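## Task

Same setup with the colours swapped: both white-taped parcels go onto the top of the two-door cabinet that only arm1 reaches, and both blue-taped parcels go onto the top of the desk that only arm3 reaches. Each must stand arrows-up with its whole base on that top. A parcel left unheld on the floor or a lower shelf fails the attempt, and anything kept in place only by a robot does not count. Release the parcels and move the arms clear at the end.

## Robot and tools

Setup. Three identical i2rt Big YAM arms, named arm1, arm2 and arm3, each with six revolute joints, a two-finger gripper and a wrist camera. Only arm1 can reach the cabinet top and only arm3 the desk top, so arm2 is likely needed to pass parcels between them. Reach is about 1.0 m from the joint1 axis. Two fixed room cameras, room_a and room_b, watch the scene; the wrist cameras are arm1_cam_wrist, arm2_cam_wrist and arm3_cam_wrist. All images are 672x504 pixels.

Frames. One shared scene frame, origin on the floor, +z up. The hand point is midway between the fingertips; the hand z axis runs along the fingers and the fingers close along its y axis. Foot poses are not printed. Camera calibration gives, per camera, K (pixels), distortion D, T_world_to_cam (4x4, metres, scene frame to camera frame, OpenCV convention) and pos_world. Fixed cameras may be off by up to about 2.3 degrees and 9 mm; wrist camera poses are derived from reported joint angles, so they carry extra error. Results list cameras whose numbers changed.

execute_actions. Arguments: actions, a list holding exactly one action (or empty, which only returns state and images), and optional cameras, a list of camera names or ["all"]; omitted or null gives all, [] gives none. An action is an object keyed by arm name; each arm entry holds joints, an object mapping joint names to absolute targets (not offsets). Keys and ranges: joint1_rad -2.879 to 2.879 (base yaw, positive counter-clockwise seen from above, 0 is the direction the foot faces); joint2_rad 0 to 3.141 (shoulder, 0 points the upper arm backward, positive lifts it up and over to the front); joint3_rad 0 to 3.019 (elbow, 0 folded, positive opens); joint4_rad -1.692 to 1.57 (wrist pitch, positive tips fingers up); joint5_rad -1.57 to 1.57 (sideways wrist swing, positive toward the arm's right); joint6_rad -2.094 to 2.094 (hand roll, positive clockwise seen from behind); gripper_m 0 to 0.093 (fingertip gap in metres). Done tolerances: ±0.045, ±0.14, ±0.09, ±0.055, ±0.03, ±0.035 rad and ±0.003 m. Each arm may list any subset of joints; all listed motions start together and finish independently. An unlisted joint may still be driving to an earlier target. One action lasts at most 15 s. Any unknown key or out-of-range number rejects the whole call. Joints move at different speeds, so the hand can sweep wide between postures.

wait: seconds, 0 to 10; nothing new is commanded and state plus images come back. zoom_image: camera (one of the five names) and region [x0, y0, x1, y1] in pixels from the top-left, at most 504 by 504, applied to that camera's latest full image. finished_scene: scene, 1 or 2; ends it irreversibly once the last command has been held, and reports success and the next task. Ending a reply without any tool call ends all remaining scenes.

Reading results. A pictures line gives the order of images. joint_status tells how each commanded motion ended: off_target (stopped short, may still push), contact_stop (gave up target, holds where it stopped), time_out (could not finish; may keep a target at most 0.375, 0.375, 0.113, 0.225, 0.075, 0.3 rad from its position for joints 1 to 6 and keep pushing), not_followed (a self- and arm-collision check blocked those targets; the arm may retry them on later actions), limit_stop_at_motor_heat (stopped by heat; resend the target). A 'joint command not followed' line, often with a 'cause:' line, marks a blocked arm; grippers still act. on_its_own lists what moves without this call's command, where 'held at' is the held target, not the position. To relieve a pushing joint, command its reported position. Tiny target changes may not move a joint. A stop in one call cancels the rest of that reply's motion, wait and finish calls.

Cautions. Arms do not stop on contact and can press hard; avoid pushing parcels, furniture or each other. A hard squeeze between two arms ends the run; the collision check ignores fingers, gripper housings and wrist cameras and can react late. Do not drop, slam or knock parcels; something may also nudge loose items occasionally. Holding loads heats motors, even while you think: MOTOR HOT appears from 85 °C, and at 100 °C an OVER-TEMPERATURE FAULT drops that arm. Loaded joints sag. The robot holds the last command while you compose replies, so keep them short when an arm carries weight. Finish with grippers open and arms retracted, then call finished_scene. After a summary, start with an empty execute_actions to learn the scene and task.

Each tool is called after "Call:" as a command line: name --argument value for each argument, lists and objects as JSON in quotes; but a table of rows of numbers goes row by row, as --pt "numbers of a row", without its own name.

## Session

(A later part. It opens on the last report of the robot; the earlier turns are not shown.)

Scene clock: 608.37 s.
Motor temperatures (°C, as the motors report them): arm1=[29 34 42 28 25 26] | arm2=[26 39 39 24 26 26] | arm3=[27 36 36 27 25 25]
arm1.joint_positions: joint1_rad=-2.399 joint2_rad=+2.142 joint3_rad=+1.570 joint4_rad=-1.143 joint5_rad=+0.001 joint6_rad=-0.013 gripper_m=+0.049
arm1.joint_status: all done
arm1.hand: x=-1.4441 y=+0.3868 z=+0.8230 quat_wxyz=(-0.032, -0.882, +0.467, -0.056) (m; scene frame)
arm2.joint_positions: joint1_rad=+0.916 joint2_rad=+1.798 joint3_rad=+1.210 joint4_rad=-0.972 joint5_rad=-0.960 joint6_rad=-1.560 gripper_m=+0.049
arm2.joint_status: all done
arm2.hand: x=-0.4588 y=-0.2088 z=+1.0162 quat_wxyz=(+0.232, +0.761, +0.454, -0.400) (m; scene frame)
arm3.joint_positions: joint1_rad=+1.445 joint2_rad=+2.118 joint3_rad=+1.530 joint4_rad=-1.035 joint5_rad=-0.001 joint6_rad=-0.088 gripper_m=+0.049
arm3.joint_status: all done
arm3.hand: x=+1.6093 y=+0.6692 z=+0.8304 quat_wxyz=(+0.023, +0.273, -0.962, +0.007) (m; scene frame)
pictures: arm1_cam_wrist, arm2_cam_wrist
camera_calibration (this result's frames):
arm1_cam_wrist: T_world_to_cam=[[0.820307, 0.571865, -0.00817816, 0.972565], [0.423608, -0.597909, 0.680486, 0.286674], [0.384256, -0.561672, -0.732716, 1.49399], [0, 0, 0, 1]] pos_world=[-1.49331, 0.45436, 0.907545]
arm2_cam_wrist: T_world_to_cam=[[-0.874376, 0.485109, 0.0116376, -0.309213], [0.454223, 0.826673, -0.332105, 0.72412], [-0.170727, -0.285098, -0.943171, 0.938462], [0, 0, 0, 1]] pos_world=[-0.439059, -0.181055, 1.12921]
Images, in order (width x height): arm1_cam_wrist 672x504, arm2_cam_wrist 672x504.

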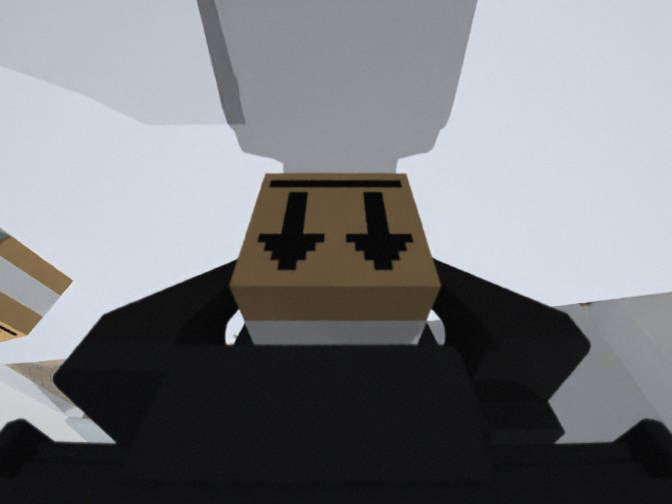

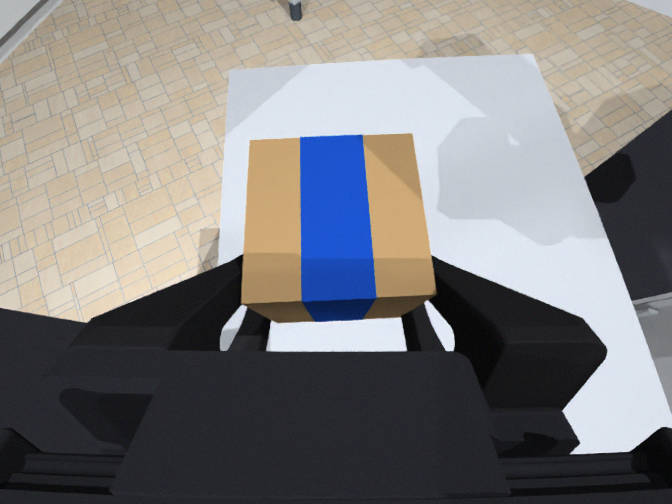

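Call:
execute_actions --actions '[{"arm1":{"joints":{"joint2_rad":2.225}},"arm3":{"joints":{"joint2_rad":2.225,"joint4_rad":-0.88}},"arm2":{"joints":{"joint1_rad":-0.916,"joint2_rad":1.75,"joint3_rad":1.37,"joint4_rad":-1.19,"joint5_rad":0.61}}}]' --cameras '["arm1_cam_wrist","arm2_cam_wrist","arm3_cam_wrist"]'

Scene clock: 618.83 s.
Motor temperatures (°C, as the motors report them): arm1=[29 34 42 28 25 26] | arm2=[26 39 40 24 26 26] | arm3=[27 37 38 27 25 25]
arm1.joint_positions: joint1_rad=-2.399 joint2_rad=+2.240 joint3_rad=+1.570 joint4_rad=-1.144 joint5_rad=+0.001 joint6_rad=-0.013 gripper_m=+0.049
arm1.joint_status: all done
arm1.hand: x=-1.4340 y=+0.3713 z=+0.7702 quat_wxyz=(-0.055, -0.878, +0.464, -0.099) (m; scene frame)
arm2.joint_positions: joint1_rad=-0.922 joint2_rad=+1.763 joint3_rad=+1.342 joint4_rad=-1.182 joint5_rad=+0.607 joint6_rad=-1.560 gripper_m=+0.049
arm2.joint_status: all done
arm2.hand: x=+0.4600 y=-0.0237 z=+1.0279 quat_wxyz=(+0.124, +0.887, -0.355, +0.269) (m; scene frame)
arm3.joint_positions: joint1_rad=+1.445 joint2_rad=+2.231 joint3_rad=+1.532 joint4_rad=-0.895 joint5_rad=-0.001 joint6_rad=-0.088 gripper_m=+0.049
arm3.joint_status: all done
arm3.hand: x=+1.6205 y=+0.6743 z=+0.7653 quat_wxyz=(+0.009, +0.273, -0.962, +0.005) (m; scene frame)
pictures: arm1_cam_wrist, arm2_cam_wrist, arm3_cam_wrist
camera_calibration (this result's frames):
arm1_cam_wrist: T_world_to_cam=[[0.820631, 0.571361, -0.0105619, 0.975246], [0.384792, -0.538813, 0.74941, 0.178413], [0.422493, -0.619053, -0.662022, 1.46441], [0, 0, 0, 1]] pos_world=[-1.48767, 0.445462, 0.846068]
arm2_cam_wrist: T_world_to_cam=[[0.694779, 0.718823, -0.0239783, -0.275464], [0.259645, -0.21959, 0.940407, -1.08571], [0.670721, -0.659601, -0.339206, 0.142393], [0, 0, 0, 1]] pos_world=[0.377781, 0.0535201, 1.06271]
arm3_cam_wrist: T_world_to_cam=[[0.518287, -0.855038, 0.0169729, -0.277647], [-0.690059, -0.406396, 0.598883, 0.932816], [-0.50517, -0.322106, -0.800657, 1.77637], [0, 0, 0, 1]] pos_world=[1.68497, 0.713873, 0.868327]
Images, in order (width x height): arm1_cam_wrist 672x504, arm2_cam_wrist 672x504, arm3_cam_wrist 672x504.

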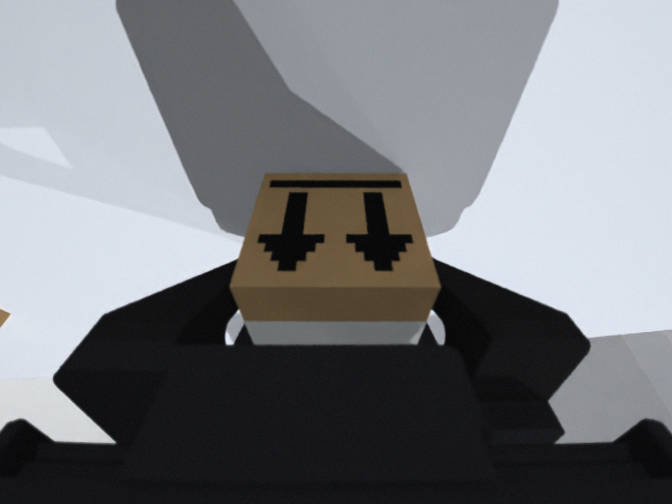

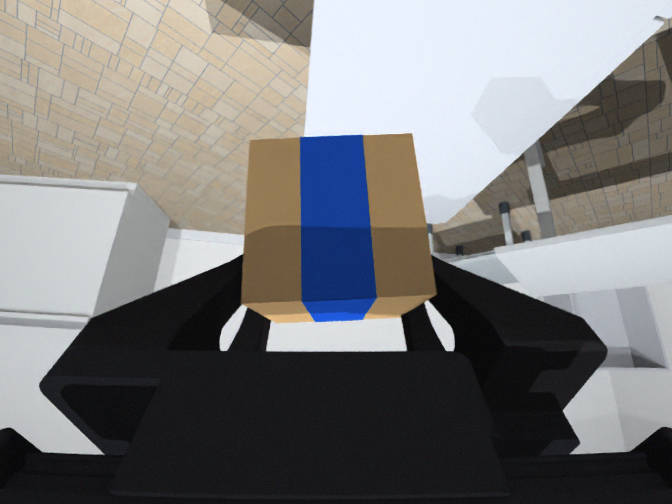

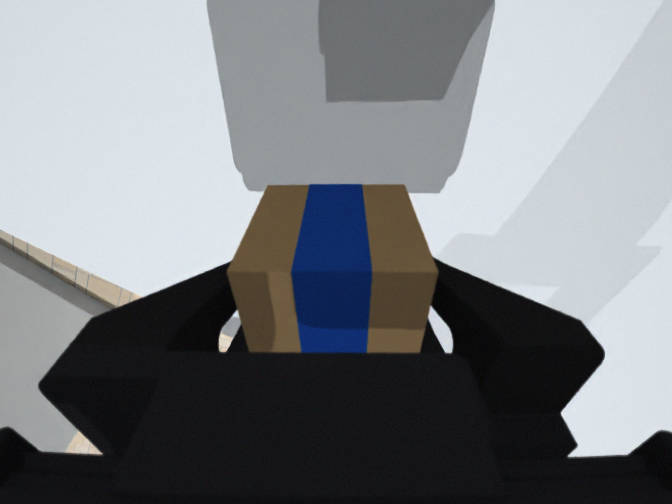

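Call:
execute_actions --actions '[{"arm1":{"joints":{"joint2_rad":2.265}},"arm3":{"joints":{"joint2_rad":2.265,"joint4_rad":-0.86}},"arm2":{"joints":{"joint2_rad":2.05,"joint3_rad":1.83,"joint4_rad":-1.33}}}]' --cameras '["arm1_cam_wrist","arm3_cam_wrist"]'

Scene clock: 624.93 s.
Motor temperatures (°C, as the motors report them): arm1=[29 34 42 28 25 26] | arm2=[26 39 41 24 26 26] | arm3=[27 37 38 27 25 25]
arm1.joint_positions: joint1_rad=-2.399 joint2_rad=+2.243 joint3_rad=+1.571 joint4_rad=-1.145 joint5_rad=+0.001 joint6_rad=-0.013 gripper_m=+0.049
arm1.joint_status: all done
arm1.hand: x=-1.4336 y=+0.3707 z=+0.7685 quat_wxyz=(-0.056, -0.878, +0.464, -0.101) (m; scene frame)
arm2.joint_positions: joint1_rad=-0.922 joint2_rad=+2.066 joint3_rad=+1.784 joint4_rad=-1.322 joint5_rad=+0.607 joint6_rad=-1.560 gripper_m=+0.049
arm2.joint_status: all done
arm2.hand: x=+0.5421 y=+0.0624 z=+1.0195 quat_wxyz=(+0.125, +0.887, -0.355, +0.269) (m; scene frame)
arm3.joint_positions: joint1_rad=+1.445 joint2_rad=+2.247 joint3_rad=+1.532 joint4_rad=-0.876 joint5_rad=-0.001 joint6_rad=-0.088 gripper_m=+0.049
arm3.joint_status: all done
arm3.hand: x=+1.6215 y=+0.6748 z=+0.7562 quat_wxyz=(+0.007, +0.273, -0.962, +0.004) (m; scene frame)
pictures: arm1_cam_wrist, arm3_cam_wrist
camera_calibration (this result's frames):
arm1_cam_wrist: T_world_to_cam=[[0.820646, 0.571338, -0.0106527, 0.975352], [0.383219, -0.53642, 0.751929, 0.174114], [0.423891, -0.62115, -0.659158, 1.46332], [0, 0, 0, 1]] pos_world=[-1.48743, 0.445086, 0.844031]
arm3_cam_wrist: T_world_to_cam=[[0.518251, -0.855054, 0.0172728, -0.277796], [-0.692084, -0.407438, 0.595831, 0.9454], [-0.50243, -0.320744, -0.802924, 1.76611], [0, 0, 0, 1]] pos_world=[1.68561, 0.71413, 0.859551]
Images, in order (width x height): arm1_cam_wrist 672x504, arm3_cam_wrist 672x504.

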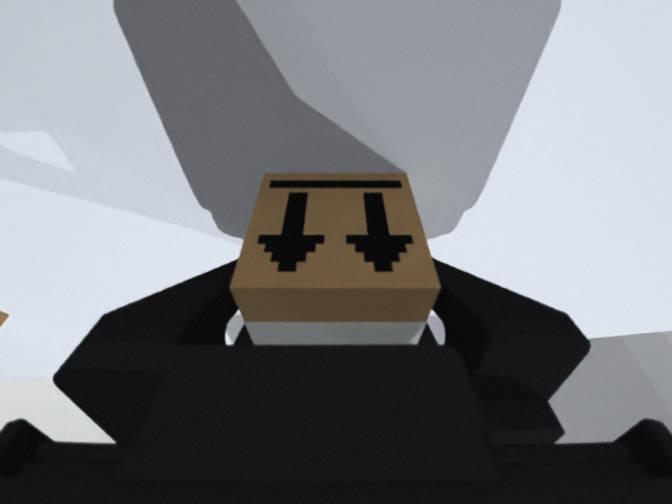

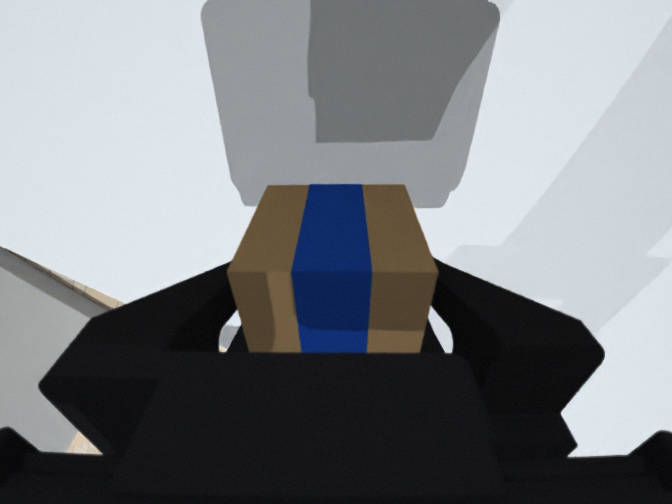

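Call:
execute_actions --actions '[{"arm1":{"joints":{"joint2_rad":2.243,"gripper_m":0.093}},"arm3":{"joints":{"joint2_rad":2.295,"joint4_rad":-0.84}},"arm2":{"joints":{"joint2_rad":2.305,"joint3_rad":1.83,"joint4_rad":-1.06}}}]' --cameras '["arm1_cam_wrist","arm2_cam_wrist","arm3_cam_wrist"]'

Scene clock: 628.73 s.
Motor temperatures (°C, as the motors report them): arm1=[29 34 42 28 25 26] | arm2=[26 39 42 24 26 26] | arm3=[27 37 38 27 25 25]
arm1.joint_positions: joint1_rad=-2.399 joint2_rad=+2.244 joint3_rad=+1.571 joint4_rad=-1.145 joint5_rad=+0.001 joint6_rad=-0.013 gripper_m=+0.093
arm1.joint_status: all done
arm1.hand: x=-1.4336 y=+0.3706 z=+0.7683 quat_wxyz=(-0.056, -0.878, +0.465, -0.101) (m; scene frame)
arm2.joint_positions: joint1_rad=-0.922 joint2_rad=+2.326 joint3_rad=+1.804 joint4_rad=-1.069 joint5_rad=+0.607 joint6_rad=-1.560 gripper_m=+0.049
arm2.joint_status: all done
arm2.hand: x=+0.5658 y=+0.0888 z=+0.8629 quat_wxyz=(+0.119, +0.886, -0.357, +0.271) (m; scene frame)
arm3.joint_positions: joint1_rad=+1.445 joint2_rad=+2.282 joint3_rad=+1.532 joint4_rad=-0.856 joint5_rad=-0.001 joint6_rad=-0.088 gripper_m=+0.049
arm3.joint_status: all done
arm3.hand: x=+1.6180 y=+0.6729 z=+0.7360 quat_wxyz=(+0.015, +0.273, -0.962, +0.006) (m; scene frame)
pictures: arm1_cam_wrist, arm2_cam_wrist, arm3_cam_wrist
camera_calibration (this result's frames):
arm1_cam_wrist: T_world_to_cam=[[0.82086, 0.571031, -0.0105744, 0.975713], [0.382807, -0.536358, 0.752183, 0.173404], [0.423848, -0.621485, -0.65887, 1.46297], [0, 0, 0, 1]] pos_world=[-1.48738, 0.445058, 0.843793]
arm2_cam_wrist: T_world_to_cam=[[0.694979, 0.718921, -0.0125365, -0.443796], [0.252198, -0.227398, 0.940578, -0.928559], [0.67335, -0.656844, -0.339347, 0.0880683], [0, 0, 0, 1]] pos_world=[0.483309, 0.165749, 0.897704]
arm3_cam_wrist: T_world_to_cam=[[0.518391, -0.854993, 0.0160725, -0.276656], [-0.683921, -0.403239, 0.607989, 0.92929], [-0.513345, -0.326168, -0.793783, 1.76212], [0, 0, 0, 1]] pos_world=[1.68355, 0.712935, 0.838191]
Images, in order (width x height): arm1_cam_wrist 672x504, arm2_cam_wrist 672x504, arm3_cam_wrist 672x504.

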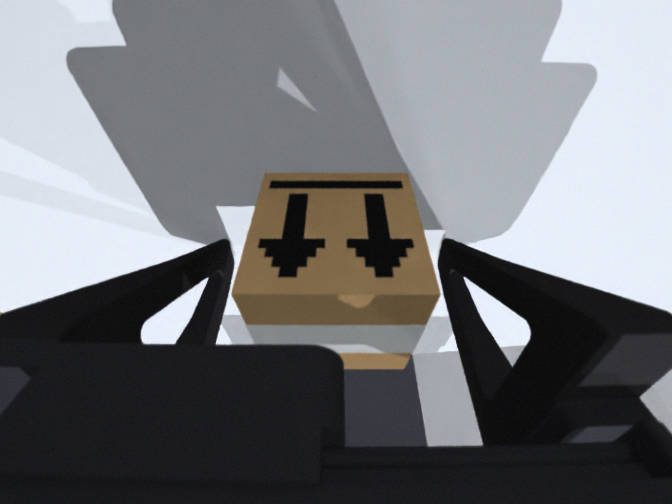

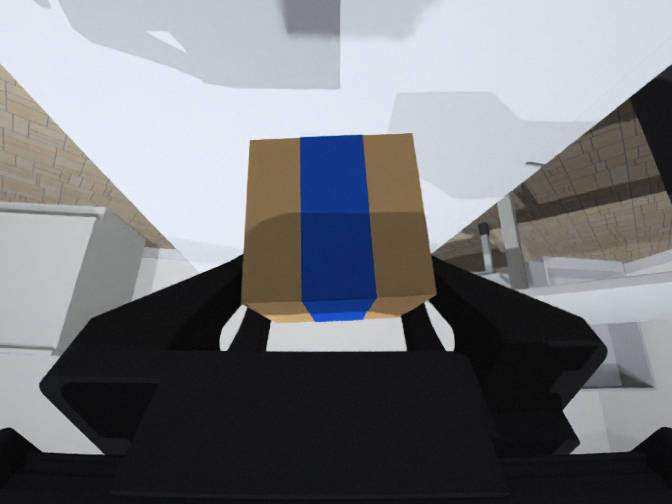

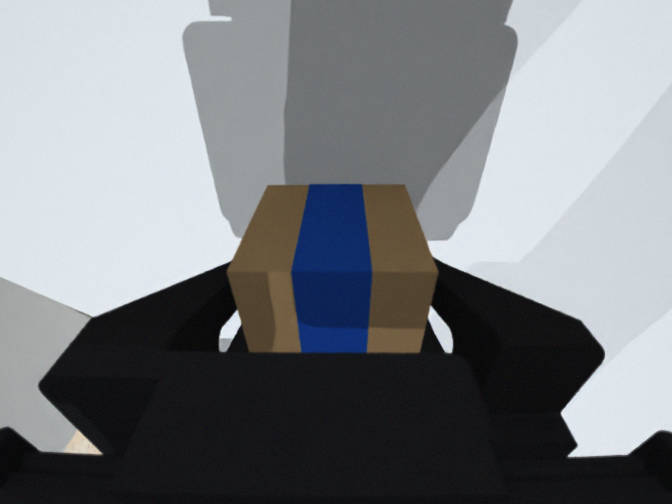

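Call:
execute_actions --actions '[{"arm1":{"joints":{"joint2_rad":1.95,"joint3_rad":1.57,"joint4_rad":-1.19}},"arm3":{"joints":{"joint2_rad":2.32}},"arm2":{"joints":{"joint2_rad":2.415,"joint4_rad":-0.965}}}]' --cameras '["arm1_cam_wrist","arm2_cam_wrist","arm3_cam_wrist"]'

Scene clock: 648.83 s.
Motor temperatures (°C, as the motors report them): arm1=[29 35 42 28 25 26] | arm2=[26 41 42 24 26 26] | arm3=[27 38 39 27 25 25]
arm1.joint_positions: joint1_rad=-2.399 joint2_rad=+1.953 joint3_rad=+1.552 joint4_rad=-1.180 joint5_rad=+0.001 joint6_rad=-0.013 gripper_m=+0.093
arm1.joint_status: all done
arm1.hand: x=-1.4460 y=+0.3904 z=+0.9224 quat_wxyz=(+0.000, -0.884, +0.468, +0.003) (m; scene frame)
arm2.joint_positions: joint1_rad=-0.922 joint2_rad=+2.426 joint3_rad=+1.804 joint4_rad=-0.973 joint5_rad=+0.607 joint6_rad=-1.560 gripper_m=+0.049
arm2.joint_status: all done
arm2.hand: x=+0.5653 y=+0.0889 z=+0.7994 quat_wxyz=(+0.121, +0.886, -0.356, +0.270) (m; scene frame)
arm3.joint_positions: joint1_rad=+1.445 joint2_rad=+2.304 joint3_rad=+1.532 joint4_rad=-0.855 joint5_rad=-0.001 joint6_rad=-0.088 gripper_m=+0.049
arm3.joint_status: all done
arm3.hand: x=+1.6131 y=+0.6703 z=+0.7239 quat_wxyz=(+0.025, +0.273, -0.962, +0.008) (m; scene frame)
pictures: arm1_cam_wrist, arm2_cam_wrist, arm3_cam_wrist
camera_calibration (this result's frames):
arm1_cam_wrist: T_world_to_cam=[[0.820296, 0.571918, -0.00487852, 0.969871], [0.469573, -0.668586, 0.576623, 0.411851], [0.326519, -0.475293, -0.816996, 1.5301], [0, 0, 0, 1]] pos_world=[-1.48858, 0.447919, 1.01734]
arm2_cam_wrist: T_world_to_cam=[[0.694935, 0.718904, -0.0155878, -0.441872], [0.254184, -0.225316, 0.940544, -0.8699], [0.672649, -0.657579, -0.339313, 0.0673342], [0, 0, 0, 1]] pos_world=[0.482894, 0.165939, 0.834139]
arm3_cam_wrist: T_world_to_cam=[[0.518554, -0.854923, 0.0144488, -0.275241], [-0.672639, -0.397441, 0.624177, 0.89848], [-0.527881, -0.333388, -0.781149, 1.76828], [0, 0, 0, 1]] pos_world=[1.68052, 0.711308, 0.824461]
Images, in order (width x height): arm1_cam_wrist 672x504, arm2_cam_wrist 672x504, arm3_cam_wrist 672x504.

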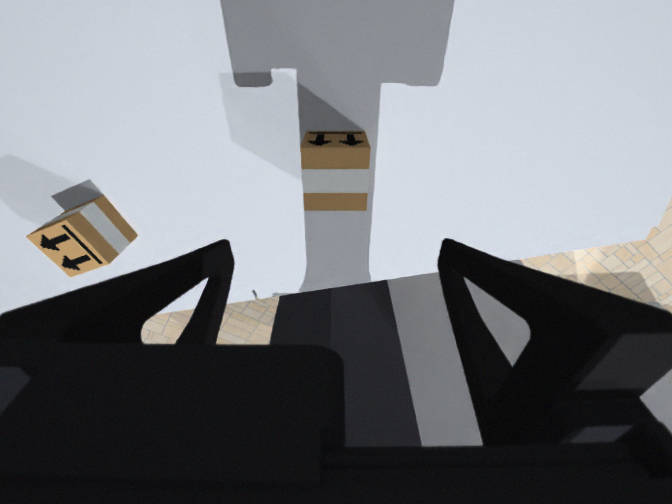

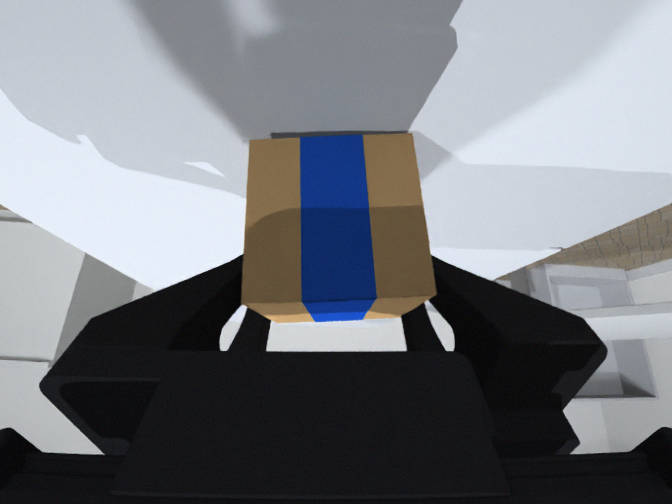

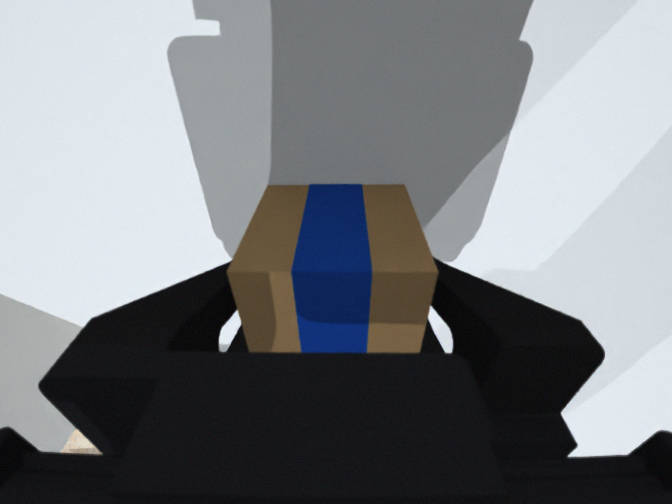

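Call:
zoom_image --camera "arm1_cam_wrist" --region '[0, 160, 180, 300]'

Call:
execute_actions --actions '[{"arm1":{"joints":{"joint1_rad":-1.685,"joint5_rad":0.96,"joint6_rad":1.571}},"arm3":{"joints":{"joint2_rad":2.345,"joint4_rad":-0.82}},"arm2":{"joints":{"joint2_rad":2.455,"joint4_rad":-0.935}}}]' --cameras '["arm1_cam_wrist","arm2_cam_wrist","arm3_cam_wrist"]'

Region (0, 160, 180, 300) of arm1_cam_wrist's 672x504 image, scaled by 2.800, with more detail than that image has.

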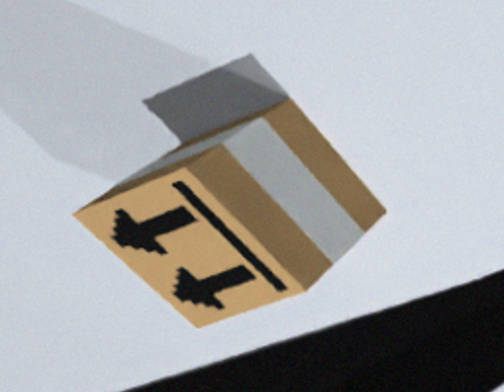

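Scene clock: 653.93 s.
Motor temperatures (°C, as the motors report them): arm1=[29 35 42 28 25 26] | arm2=[26 41 42 24 26 26] | arm3=[27 38 39 27 25 25]
arm1.joint_positions: joint1_rad=-1.680 joint2_rad=+1.953 joint3_rad=+1.552 joint4_rad=-1.180 joint5_rad=+0.957 joint6_rad=+1.556 gripper_m=+0.093
arm1.joint_status: all done
arm1.hand: x=-1.6467 y=+0.1975 z=+0.9954 quat_wxyz=(+0.370, -0.542, +0.701, +0.280) (m; scene frame)
arm2.joint_positions: joint1_rad=-0.922 joint2_rad=+2.430 joint3_rad=+1.804 joint4_rad=-0.945 joint5_rad=+0.610 joint6_rad=-1.560 gripper_m=+0.049
arm2.joint_status: all done
arm2.hand: x=+0.5690 y=+0.0922 z=+0.7969 quat_wxyz=(+0.111, +0.885, -0.359, +0.276) (m; scene frame)
arm3.joint_positions: joint1_rad=+1.445 joint2_rad=+2.307 joint3_rad=+1.532 joint4_rad=-0.839 joint5_rad=-0.001 joint6_rad=-0.088 gripper_m=+0.049
arm3.joint_status: all done
arm3.hand: x=+1.6161 y=+0.6719 z=+0.7220 quat_wxyz=(+0.018, +0.274, -0.962, +0.006) (m; scene frame)
pictures: arm1_cam_wrist, arm2_cam_wrist, arm3_cam_wrist
camera_calibration (this result's frames):
arm1_cam_wrist: T_world_to_cam=[[0.968858, -0.247052, 0.0166922, 1.63004], [-0.227137, -0.913552, -0.337389, 0.145956], [0.098602, 0.323091, -0.941217, 1.15421], [0, 0, 0, 1]] pos_world=[-1.65994, 0.163132, 1.10839]
arm2_cam_wrist: T_world_to_cam=[[0.695088, 0.718879, 0.00807982, -0.465824], [0.236975, -0.239714, 0.941478, -0.857342], [0.678746, -0.652495, -0.336978, 0.0604008], [0, 0, 0, 1]] pos_world=[0.48596, 0.168766, 0.831286]
arm3_cam_wrist: T_world_to_cam=[[0.518765, -0.854783, 0.0151371, -0.276361], [-0.679936, -0.401789, 0.613394, 0.924754], [-0.518237, -0.3285, -0.789632, 1.75623], [0, 0, 0, 1]] pos_world=[1.68228, 0.712249, 0.82372]
Images, in order (width x height): arm1_cam_wrist 672x504, arm2_cam_wrist 672x504, arm3_cam_wrist 672x504.

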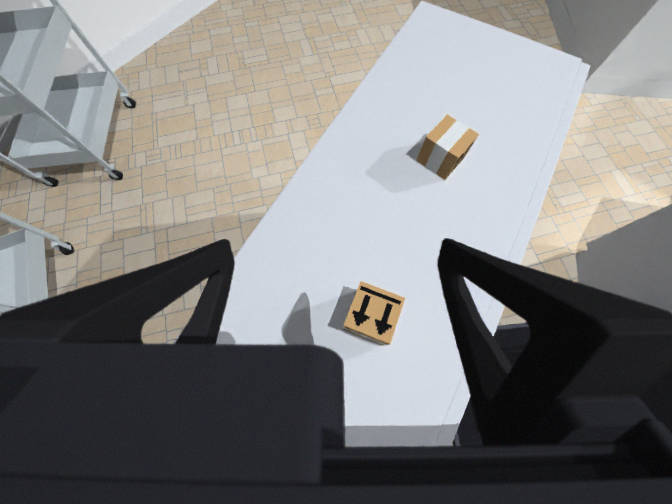

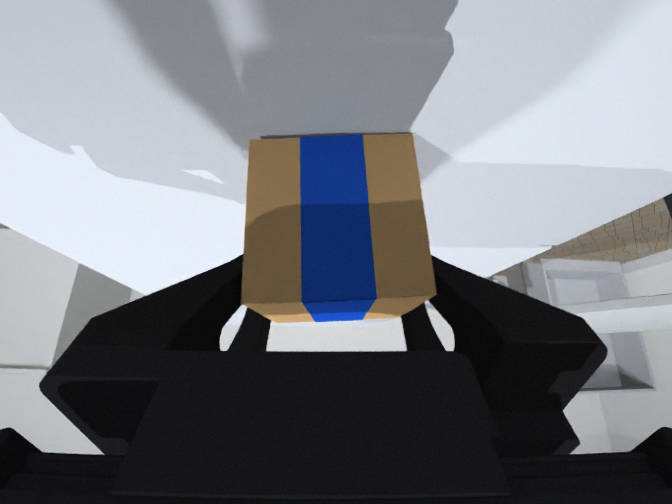

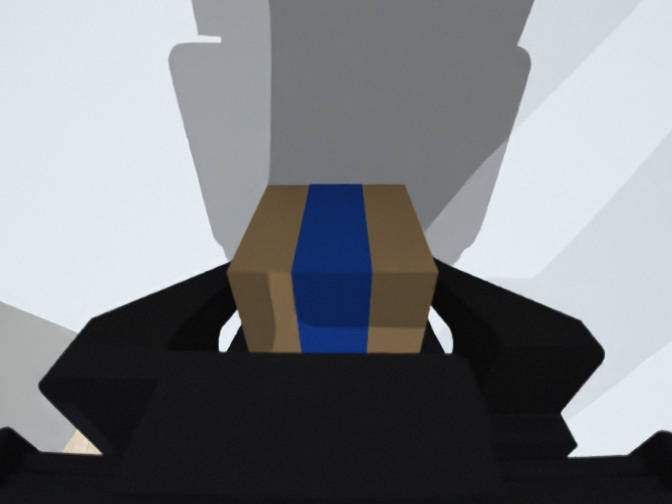

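Call:
execute_actions --actions '[{"arm1":{"joints":{"joint1_rad":-1.712,"joint2_rad":2.21,"joint3_rad":1.585,"joint4_rad":-1.30,"joint5_rad":0.898,"joint6_rad":2.07}},"arm3":{"joints":{"joint2_rad":2.307,"gripper_m":0.093}},"arm2":{"joints":{"joint2_rad":2.43,"gripper_m":0.093}}}]' --cameras '["arm1_cam_wrist","arm2_cam_wrist","arm3_cam_wrist"]'

Scene clock: 682.63 s.
Motor temperatures (°C, as the motors report them): arm1=[29 34 42 28 25 26] | arm2=[26 40 42 24 25 26] | arm3=[27 37 39 27 25 25]
arm1.joint_positions: joint1_rad=-1.705 joint2_rad=+2.224 joint3_rad=+1.559 joint4_rad=-1.286 joint5_rad=+0.897 joint6_rad=+2.055 gripper_m=+0.093
arm1.joint_status: all done
arm1.hand: x=-1.6076 y=+0.1959 z=+0.8466 quat_wxyz=(+0.400, -0.414, +0.786, +0.227) (m; scene frame)
arm2.joint_positions: joint1_rad=-0.922 joint2_rad=+2.430 joint3_rad=+1.804 joint4_rad=-0.944 joint5_rad=+0.610 joint6_rad=-1.560 gripper_m=+0.093
arm2.joint_status: all done
arm2.hand: x=+0.5692 y=+0.0923 z=+0.7969 quat_wxyz=(+0.110, +0.885, -0.359, +0.276) (m; scene frame)
arm3.joint_positions: joint1_rad=+1.445 joint2_rad=+2.307 joint3_rad=+1.532 joint4_rad=-0.835 joint5_rad=-0.001 joint6_rad=-0.088 gripper_m=+0.093
arm3.joint_status: all done
arm3.hand: x=+1.6169 y=+0.6723 z=+0.7220 quat_wxyz=(+0.016, +0.274, -0.962, +0.006) (m; scene frame)
pictures: arm1_cam_wrist, arm2_cam_wrist, arm3_cam_wrist
camera_calibration (this result's frames):
arm1_cam_wrist: T_world_to_cam=[[0.83703, -0.546857, -0.0181168, 1.47051], [-0.521467, -0.787265, -0.32907, -0.40182], [0.165692, 0.284888, -0.944132, 1.12864], [0, 0, 0, 1]] pos_world=[-1.62741, 0.166287, 0.959996]
arm2_cam_wrist: T_world_to_cam=[[0.695084, 0.718874, 0.00884527, -0.466596], [0.236218, -0.239986, 0.941598, -0.857034], [0.679014, -0.652401, -0.336622, 0.0599175], [0, 0, 0, 1]] pos_world=[0.486085, 0.168838, 0.831278]
arm3_cam_wrist: T_world_to_cam=[[0.518738, -0.854795, 0.0154088, -0.276572], [-0.681804, -0.402749, 0.610685, 0.93106], [-0.515805, -0.327291, -0.791723, 1.75349], [0, 0, 0, 1]] pos_world=[1.68272, 0.712472, 0.823953]
Images, in order (width x height): arm1_cam_wrist 672x504, arm2_cam_wrist 672x504, arm3_cam_wrist 672x504.

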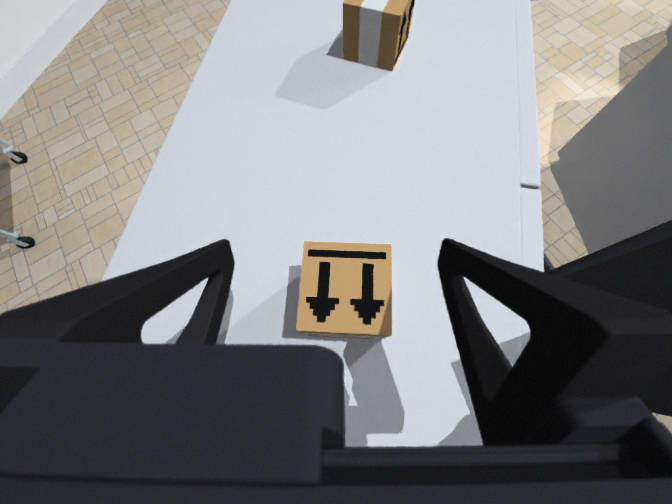

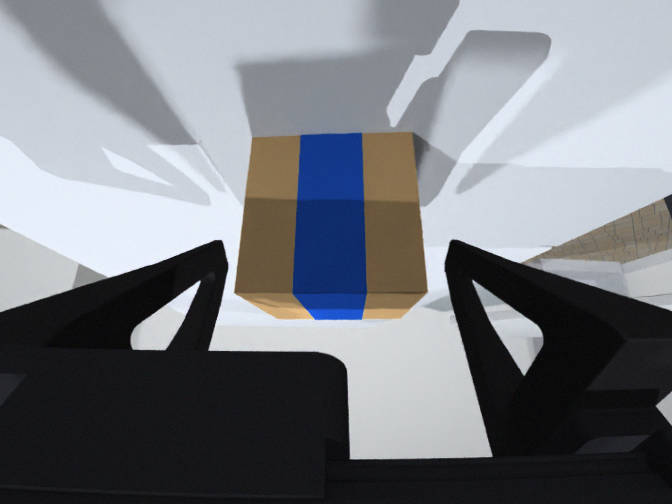

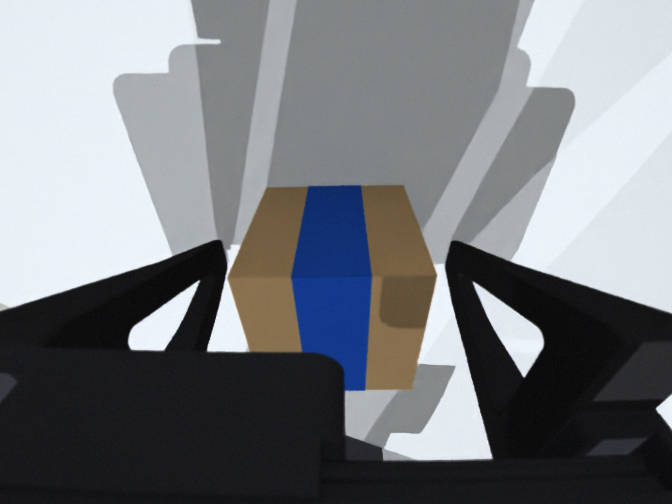

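Call:
execute_actions --actions '[]'

Scene clock: 694.93 s.
Motor temperatures (°C, as the motors report them): arm1=[29 35 42 28 25 26] | arm2=[26 41 42 24 25 26] | arm3=[27 38 39 27 25 25]
arm1.joint_positions: joint1_rad=-1.705 joint2_rad=+2.224 joint3_rad=+1.559 joint4_rad=-1.286 joint5_rad=+0.897 joint6_rad=+2.056 gripper_m=+0.093
arm1.joint_status: all done
arm1.hand: x=-1.6076 y=+0.1959 z=+0.8466 quat_wxyz=(+0.400, -0.414, +0.786, +0.227) (m; scene frame)
arm2.joint_positions: joint1_rad=-0.922 joint2_rad=+2.430 joint3_rad=+1.804 joint4_rad=-0.944 joint5_rad=+0.610 joint6_rad=-1.560 gripper_m=+0.093
arm2.joint_status: all done
arm2.hand: x=+0.5692 y=+0.0923 z=+0.7969 quat_wxyz=(+0.110, +0.885, -0.359, +0.276) (m; scene frame)
arm3.joint_positions: joint1_rad=+1.445 joint2_rad=+2.307 joint3_rad=+1.532 joint4_rad=-0.835 joint5_rad=-0.001 joint6_rad=-0.088 gripper_m=+0.093
arm3.joint_status: all done
arm3.hand: x=+1.6169 y=+0.6723 z=+0.7220 quat_wxyz=(+0.016, +0.274, -0.962, +0.006) (m; scene frame)
pictures: arm1_cam_wrist, arm2_cam_wrist, arm3_cam_wrist, room_a, room_b
camera_calibration (this result's frames):
arm1_cam_wrist: T_world_to_cam=[[0.836905, -0.547039, -0.0184283, 1.47061], [-0.521726, -0.787095, -0.329065, -0.402275], [0.165507, 0.285011, -0.944127, 1.12831], [0, 0, 0, 1]] pos_world=[-1.62738, 0.166273, 0.959996]
arm2_cam_wrist: T_world_to_cam=[[0.695084, 0.718874, 0.00884527, -0.466596], [0.236218, -0.239986, 0.941598, -0.857034], [0.679014, -0.652401, -0.336622, 0.0599175], [0, 0, 0, 1]] pos_world=[0.486085, 0.168838, 0.831278]
arm3_cam_wrist: T_world_to_cam=[[0.518738, -0.854795, 0.0154088, -0.276572], [-0.681804, -0.402749, 0.610685, 0.93106], [-0.515805, -0.327291, -0.791723, 1.75349], [0, 0, 0, 1]] pos_world=[1.68272, 0.712472, 0.823953]
Images, in order (width x height): arm1_cam_wrist 672x504, arm2_cam_wrist 672x504, arm3_cam_wrist 672x504, room_a 672x504, room_b 672x504.

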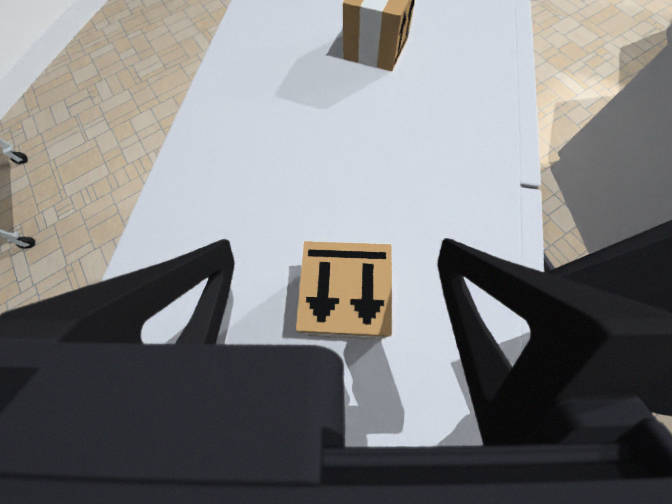

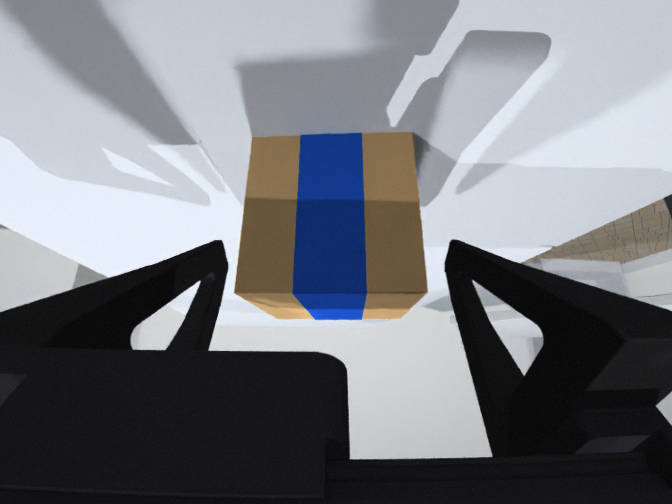

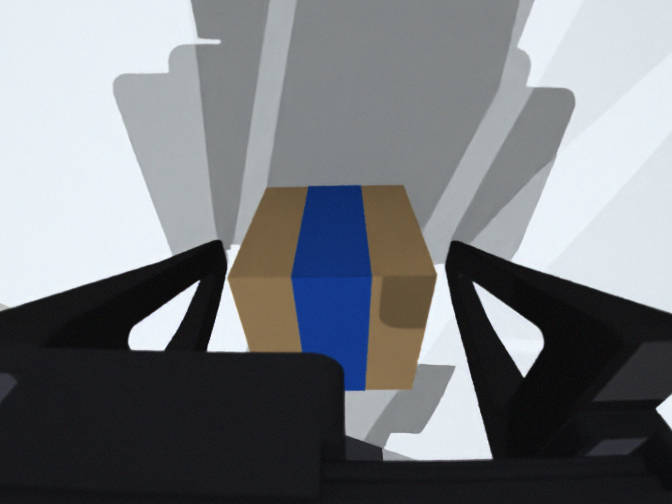

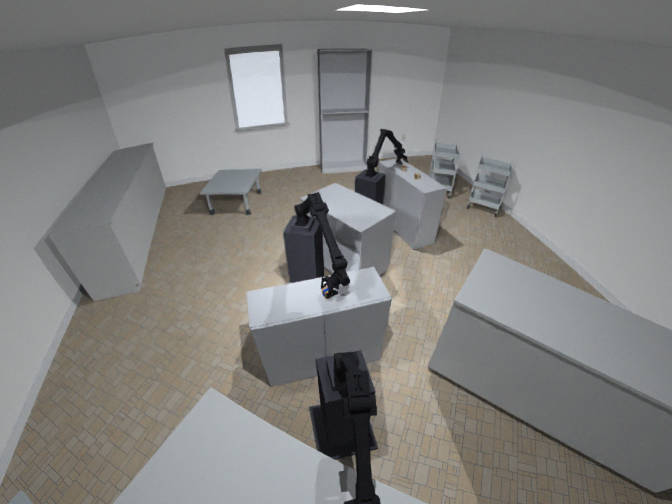

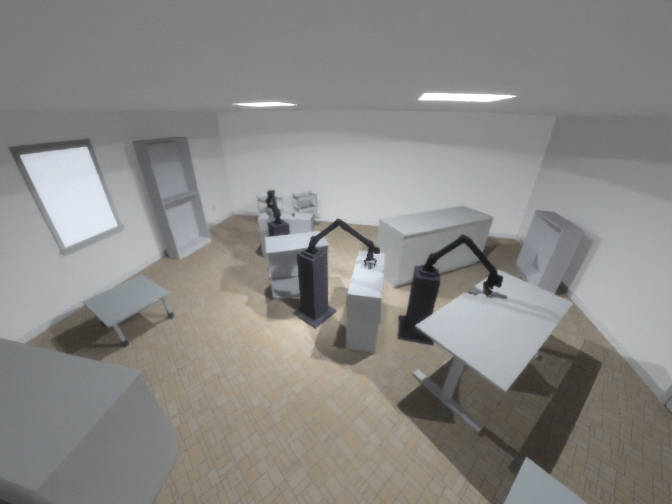

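Call:
execute_actions --actions '[{"arm1":{"joints":{"joint2_rad":2.30,"joint3_rad":1.575,"joint4_rad":-1.23}},"arm2":{"joints":{"joint2_rad":2.15,"joint3_rad":1.85,"joint4_rad":-1.25}},"arm3":{"joints":{"joint2_rad":1.9,"joint3_rad":1.5,"joint4_rad":-1.17}}}]'

Scene clock: 700.60 s.
Motor temperatures (°C, as the motors report them): arm1=[29 35 41 28 25 26] | arm2=[26 41 42 24 25 26] | arm3=[27 38 39 27 25 25]
arm1.joint_positions: joint1_rad=-1.705 joint2_rad=+2.311 joint3_rad=+1.559 joint4_rad=-1.242 joint5_rad=+0.897 joint6_rad=+2.056 gripper_m=+0.093
arm1.joint_status: all done
arm1.hand: x=-1.6011 y=+0.1943 z=+0.7987 quat_wxyz=(+0.413, -0.421, +0.779, +0.214) (m; scene frame)
arm2.joint_positions: joint1_rad=-0.922 joint2_rad=+2.144 joint3_rad=+1.835 joint4_rad=-1.242 joint5_rad=+0.610 joint6_rad=-1.560 gripper_m=+0.093
arm2.joint_status: all done
arm2.hand: x=+0.5635 y=+0.0845 z=+0.9900 quat_wxyz=(+0.102, +0.883, -0.362, +0.279) (m; scene frame)
arm3.joint_positions: joint1_rad=+1.445 joint2_rad=+1.892 joint3_rad=+1.497 joint4_rad=-1.156 joint5_rad=-0.001 joint6_rad=-0.088 gripper_m=+0.093
arm3.joint_status: all done
arm3.hand: x=+1.5916 y=+0.6612 z=+0.9444 quat_wxyz=(-0.012, +0.274, -0.962, +0.000) (m; scene frame)
pictures: arm1_cam_wrist, arm2_cam_wrist, arm3_cam_wrist, room_a, room_b
camera_calibration (this result's frames):
arm1_cam_wrist: T_world_to_cam=[[0.836624, -0.547282, 0.0232878, 1.42968], [-0.508042, -0.791132, -0.340593, -0.383984], [0.204824, 0.273118, -0.939922, 1.14436], [0, 0, 0, 1]] pos_world=[-1.62557, 0.166108, 0.911535]
arm2_cam_wrist: T_world_to_cam=[[0.694929, 0.718521, 0.028296, -0.477931], [0.223542, -0.253268, 0.941214, -1.03075], [0.683449, -0.647752, -0.336624, 0.120764], [0, 0, 0, 1]] pos_world=[0.480009, 0.160573, 1.02433]
arm3_cam_wrist: T_world_to_cam=[[0.518148, -0.855057, 0.0200098, -0.279569], [-0.712262, -0.418429, 0.56356, 0.87694], [-0.473503, -0.306259, -0.825833, 1.86384], [0, 0, 0, 1]] pos_world=[1.65201, 0.698709, 1.05061]
Images, in order (width x height): arm1_cam_wrist 672x504, arm2_cam_wrist 672x504, arm3_cam_wrist 672x504, room_a 672x504, room_b 672x504.

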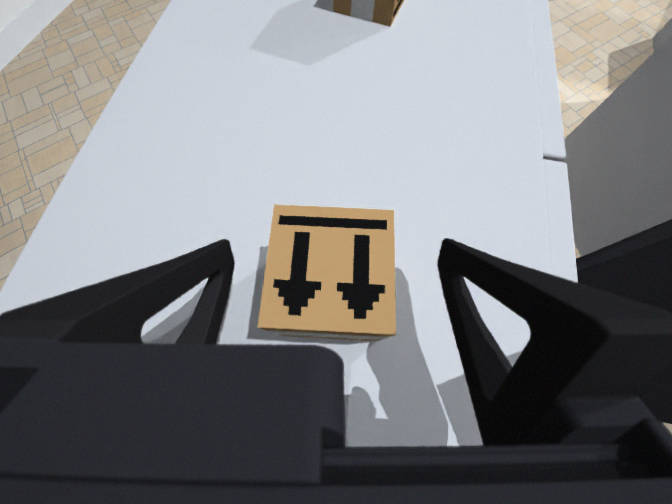

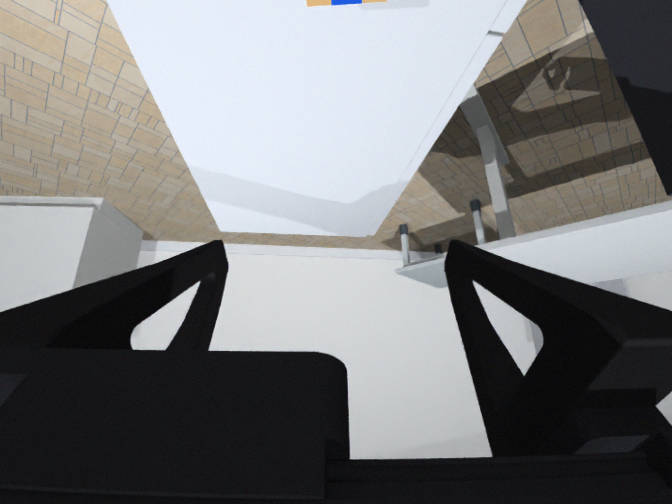

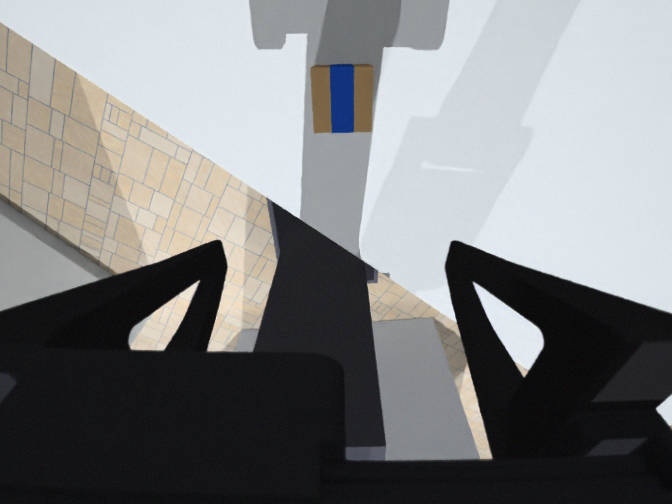

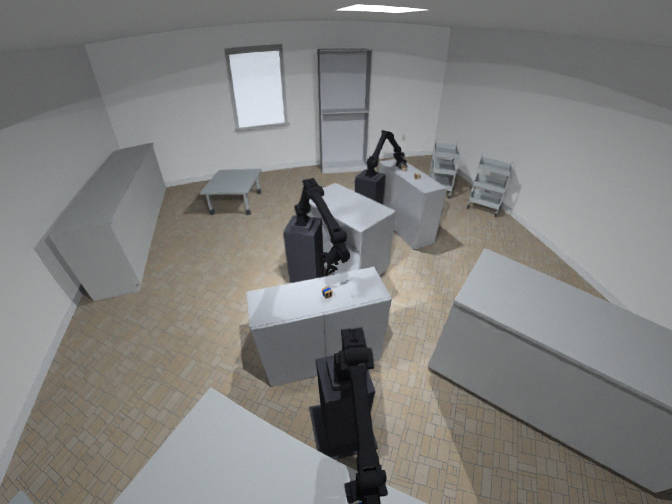

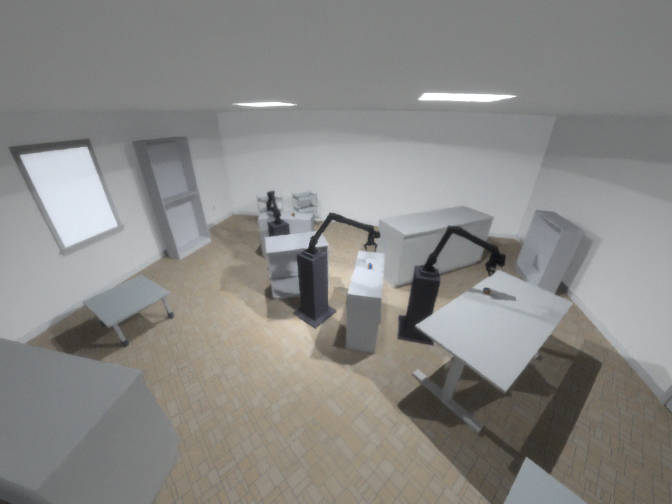

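Call:
execute_actions --actions '[{"arm1":{"joints":{"joint2_rad":2.355,"joint3_rad":1.59,"joint4_rad":-1.18}},"arm2":{"joints":{"joint1_rad":0.1,"joint2_rad":1.75,"joint3_rad":1.37,"joint4_rad":-1.18,"joint5_rad":0,"joint6_rad":0}},"arm3":{"joints":{"joint1_rad":-1.0,"joint2_rad":1.7,"joint3_rad":1.5,"joint4_rad":-1.3,"joint6_rad":-0.255}}}]' --cameras '["arm1_cam_wrist","room_a"]'

Call:
execute_actions --actions '[{"arm3":{"joints":{"joint1_rad":-1.606,"joint2_rad":1.8,"joint3_rad":1.69,"joint4_rad":-1.35}}}]' --cameras '["arm3_cam_wrist","arm1_cam_wrist"]'

Scene clock: 717.87 s.
Motor temperatures (°C, as the motors report them): arm1=[29 35 41 28 26 26] | arm2=[26 41 43 24 25 26] | arm3=[27 38 38 27 25 25]
arm1.joint_positions: joint1_rad=-1.705 joint2_rad=+2.355 joint3_rad=+1.559 joint4_rad=-1.192 joint5_rad=+0.897 joint6_rad=+2.056 gripper_m=+0.093
arm1.joint_status: all done
arm1.hand: x=-1.6004 y=+0.1943 z=+0.7722 quat_wxyz=(+0.412, -0.420, +0.780, +0.215) (m; scene frame)
arm2.joint_positions: joint1_rad=+0.099 joint2_rad=+1.743 joint3_rad=+1.367 joint4_rad=-1.180 joint5_rad=+0.000 joint6_rad=-0.017 gripper_m=+0.093
arm2.joint_status: all done
arm2.hand: x=-0.0891 y=+0.1760 z=+1.0201 quat_wxyz=(-0.003, +0.798, -0.603, -0.009) (m; scene frame)
arm3.joint_positions: joint1_rad=-1.007 joint2_rad=+1.704 joint3_rad=+1.497 joint4_rad=-1.286 joint5_rad=+0.000 joint6_rad=-0.240 gripper_m=+0.093
arm3.joint_status: all done
arm3.hand: x=+0.8727 y=-0.0782 z=+1.0403 quat_wxyz=(-0.021, -0.766, -0.642, +0.034) (m; scene frame)
pictures: arm1_cam_wrist, room_a
camera_calibration (this result's frames):
arm1_cam_wrist: T_world_to_cam=[[0.836744, -0.547281, 0.0185317, 1.43364], [-0.509627, -0.790664, -0.33931, -0.396273], [0.20035, 0.274472, -0.940492, 1.1124], [0, 0, 0, 1]] pos_world=[-1.62441, 0.165965, 0.885173]
Images, in order (width x height): arm1_cam_wrist 672x504, room_a 672x504.

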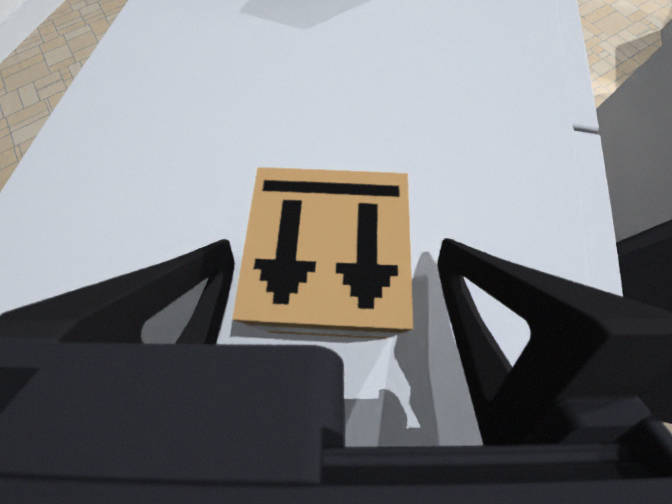

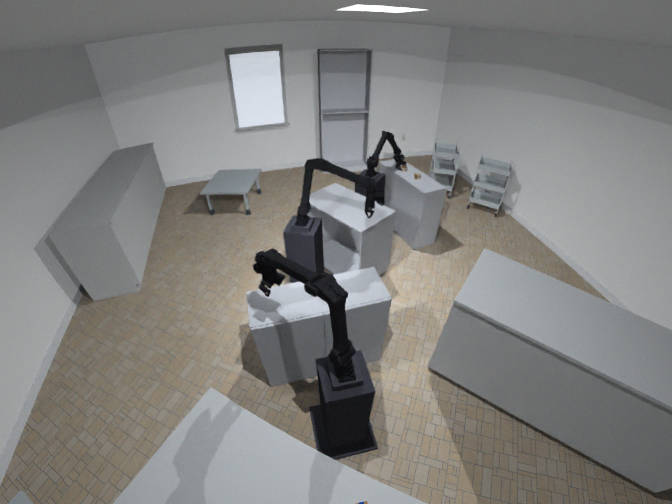

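Scene clock: 719.37 s.
Motor temperatures (°C, as the motors report them): arm1=[29 35 41 28 26 26] | arm2=[26 40 43 24 25 26] | arm3=[27 38 39 27 25 25]
arm1.joint_positions: joint1_rad=-1.705 joint2_rad=+2.355 joint3_rad=+1.559 joint4_rad=-1.192 joint5_rad=+0.897 joint6_rad=+2.056 gripper_m=+0.093
arm1.joint_status: not commanded
arm1.hand: x=-1.6004 y=+0.1943 z=+0.7722 quat_wxyz=(+0.412, -0.420, +0.780, +0.215) (m; scene frame)
arm2.joint_positions: joint1_rad=+0.099 joint2_rad=+1.743 joint3_rad=+1.367 joint4_rad=-1.180 joint5_rad=+0.000 joint6_rad=-0.016 gripper_m=+0.093
arm2.joint_status: not commanded
arm2.hand: x=-0.0891 y=+0.1760 z=+1.0201 quat_wxyz=(-0.003, +0.797, -0.603, -0.009) (m; scene frame)
arm3.joint_positions: joint1_rad=-1.610 joint2_rad=+1.805 joint3_rad=+1.639 joint4_rad=-1.338 joint5_rad=+0.002 joint6_rad=-0.243 gripper_m=+0.093
arm3.joint_status: all done
arm3.hand: x=+0.6033 y=+0.1106 z=+1.0395 quat_wxyz=(-0.007, -0.921, -0.387, +0.031) (m; scene frame)
pictures: arm1_cam_wrist, arm3_cam_wrist
camera_calibration (this result's frames):
arm1_cam_wrist: T_world_to_cam=[[0.836744, -0.547281, 0.0185317, 1.43364], [-0.509627, -0.790664, -0.33931, -0.396273], [0.20035, 0.274472, -0.940492, 1.1124], [0, 0, 0, 1]] pos_world=[-1.62441, 0.165965, 0.885173]
arm3_cam_wrist: T_world_to_cam=[[-0.70659, 0.707261, 0.0226356, 0.323126], [0.608152, 0.590599, 0.530419, -0.984808], [0.361776, 0.388554, -0.847434, 0.747511], [0, 0, 0, 1]] pos_world=[0.556798, 0.0626436, 1.14851]
Images, in order (width x height): arm1_cam_wrist 672x504, arm3_cam_wrist 672x504.

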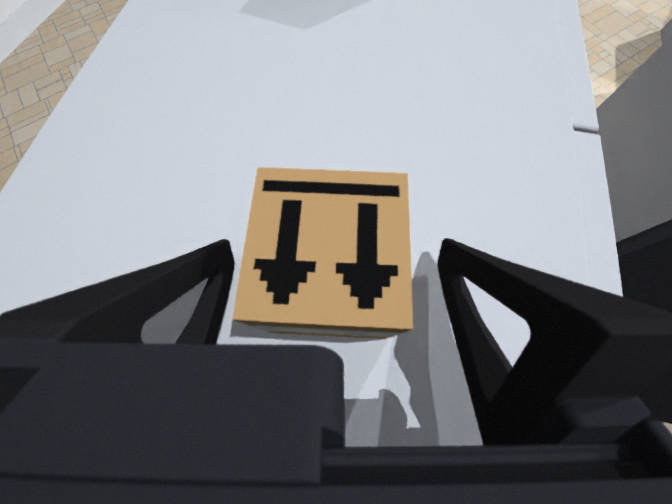

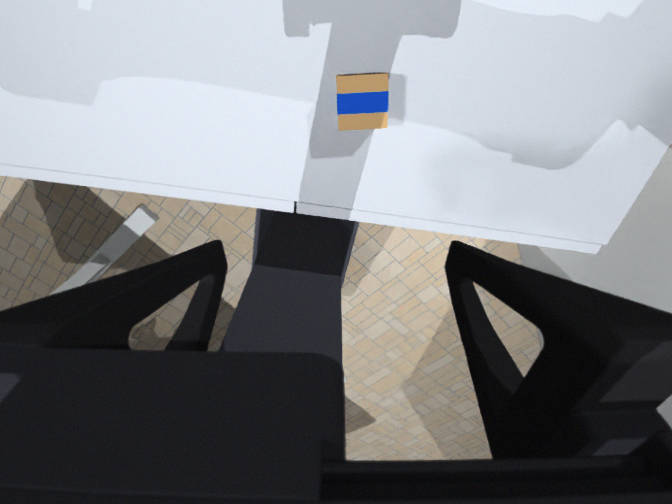

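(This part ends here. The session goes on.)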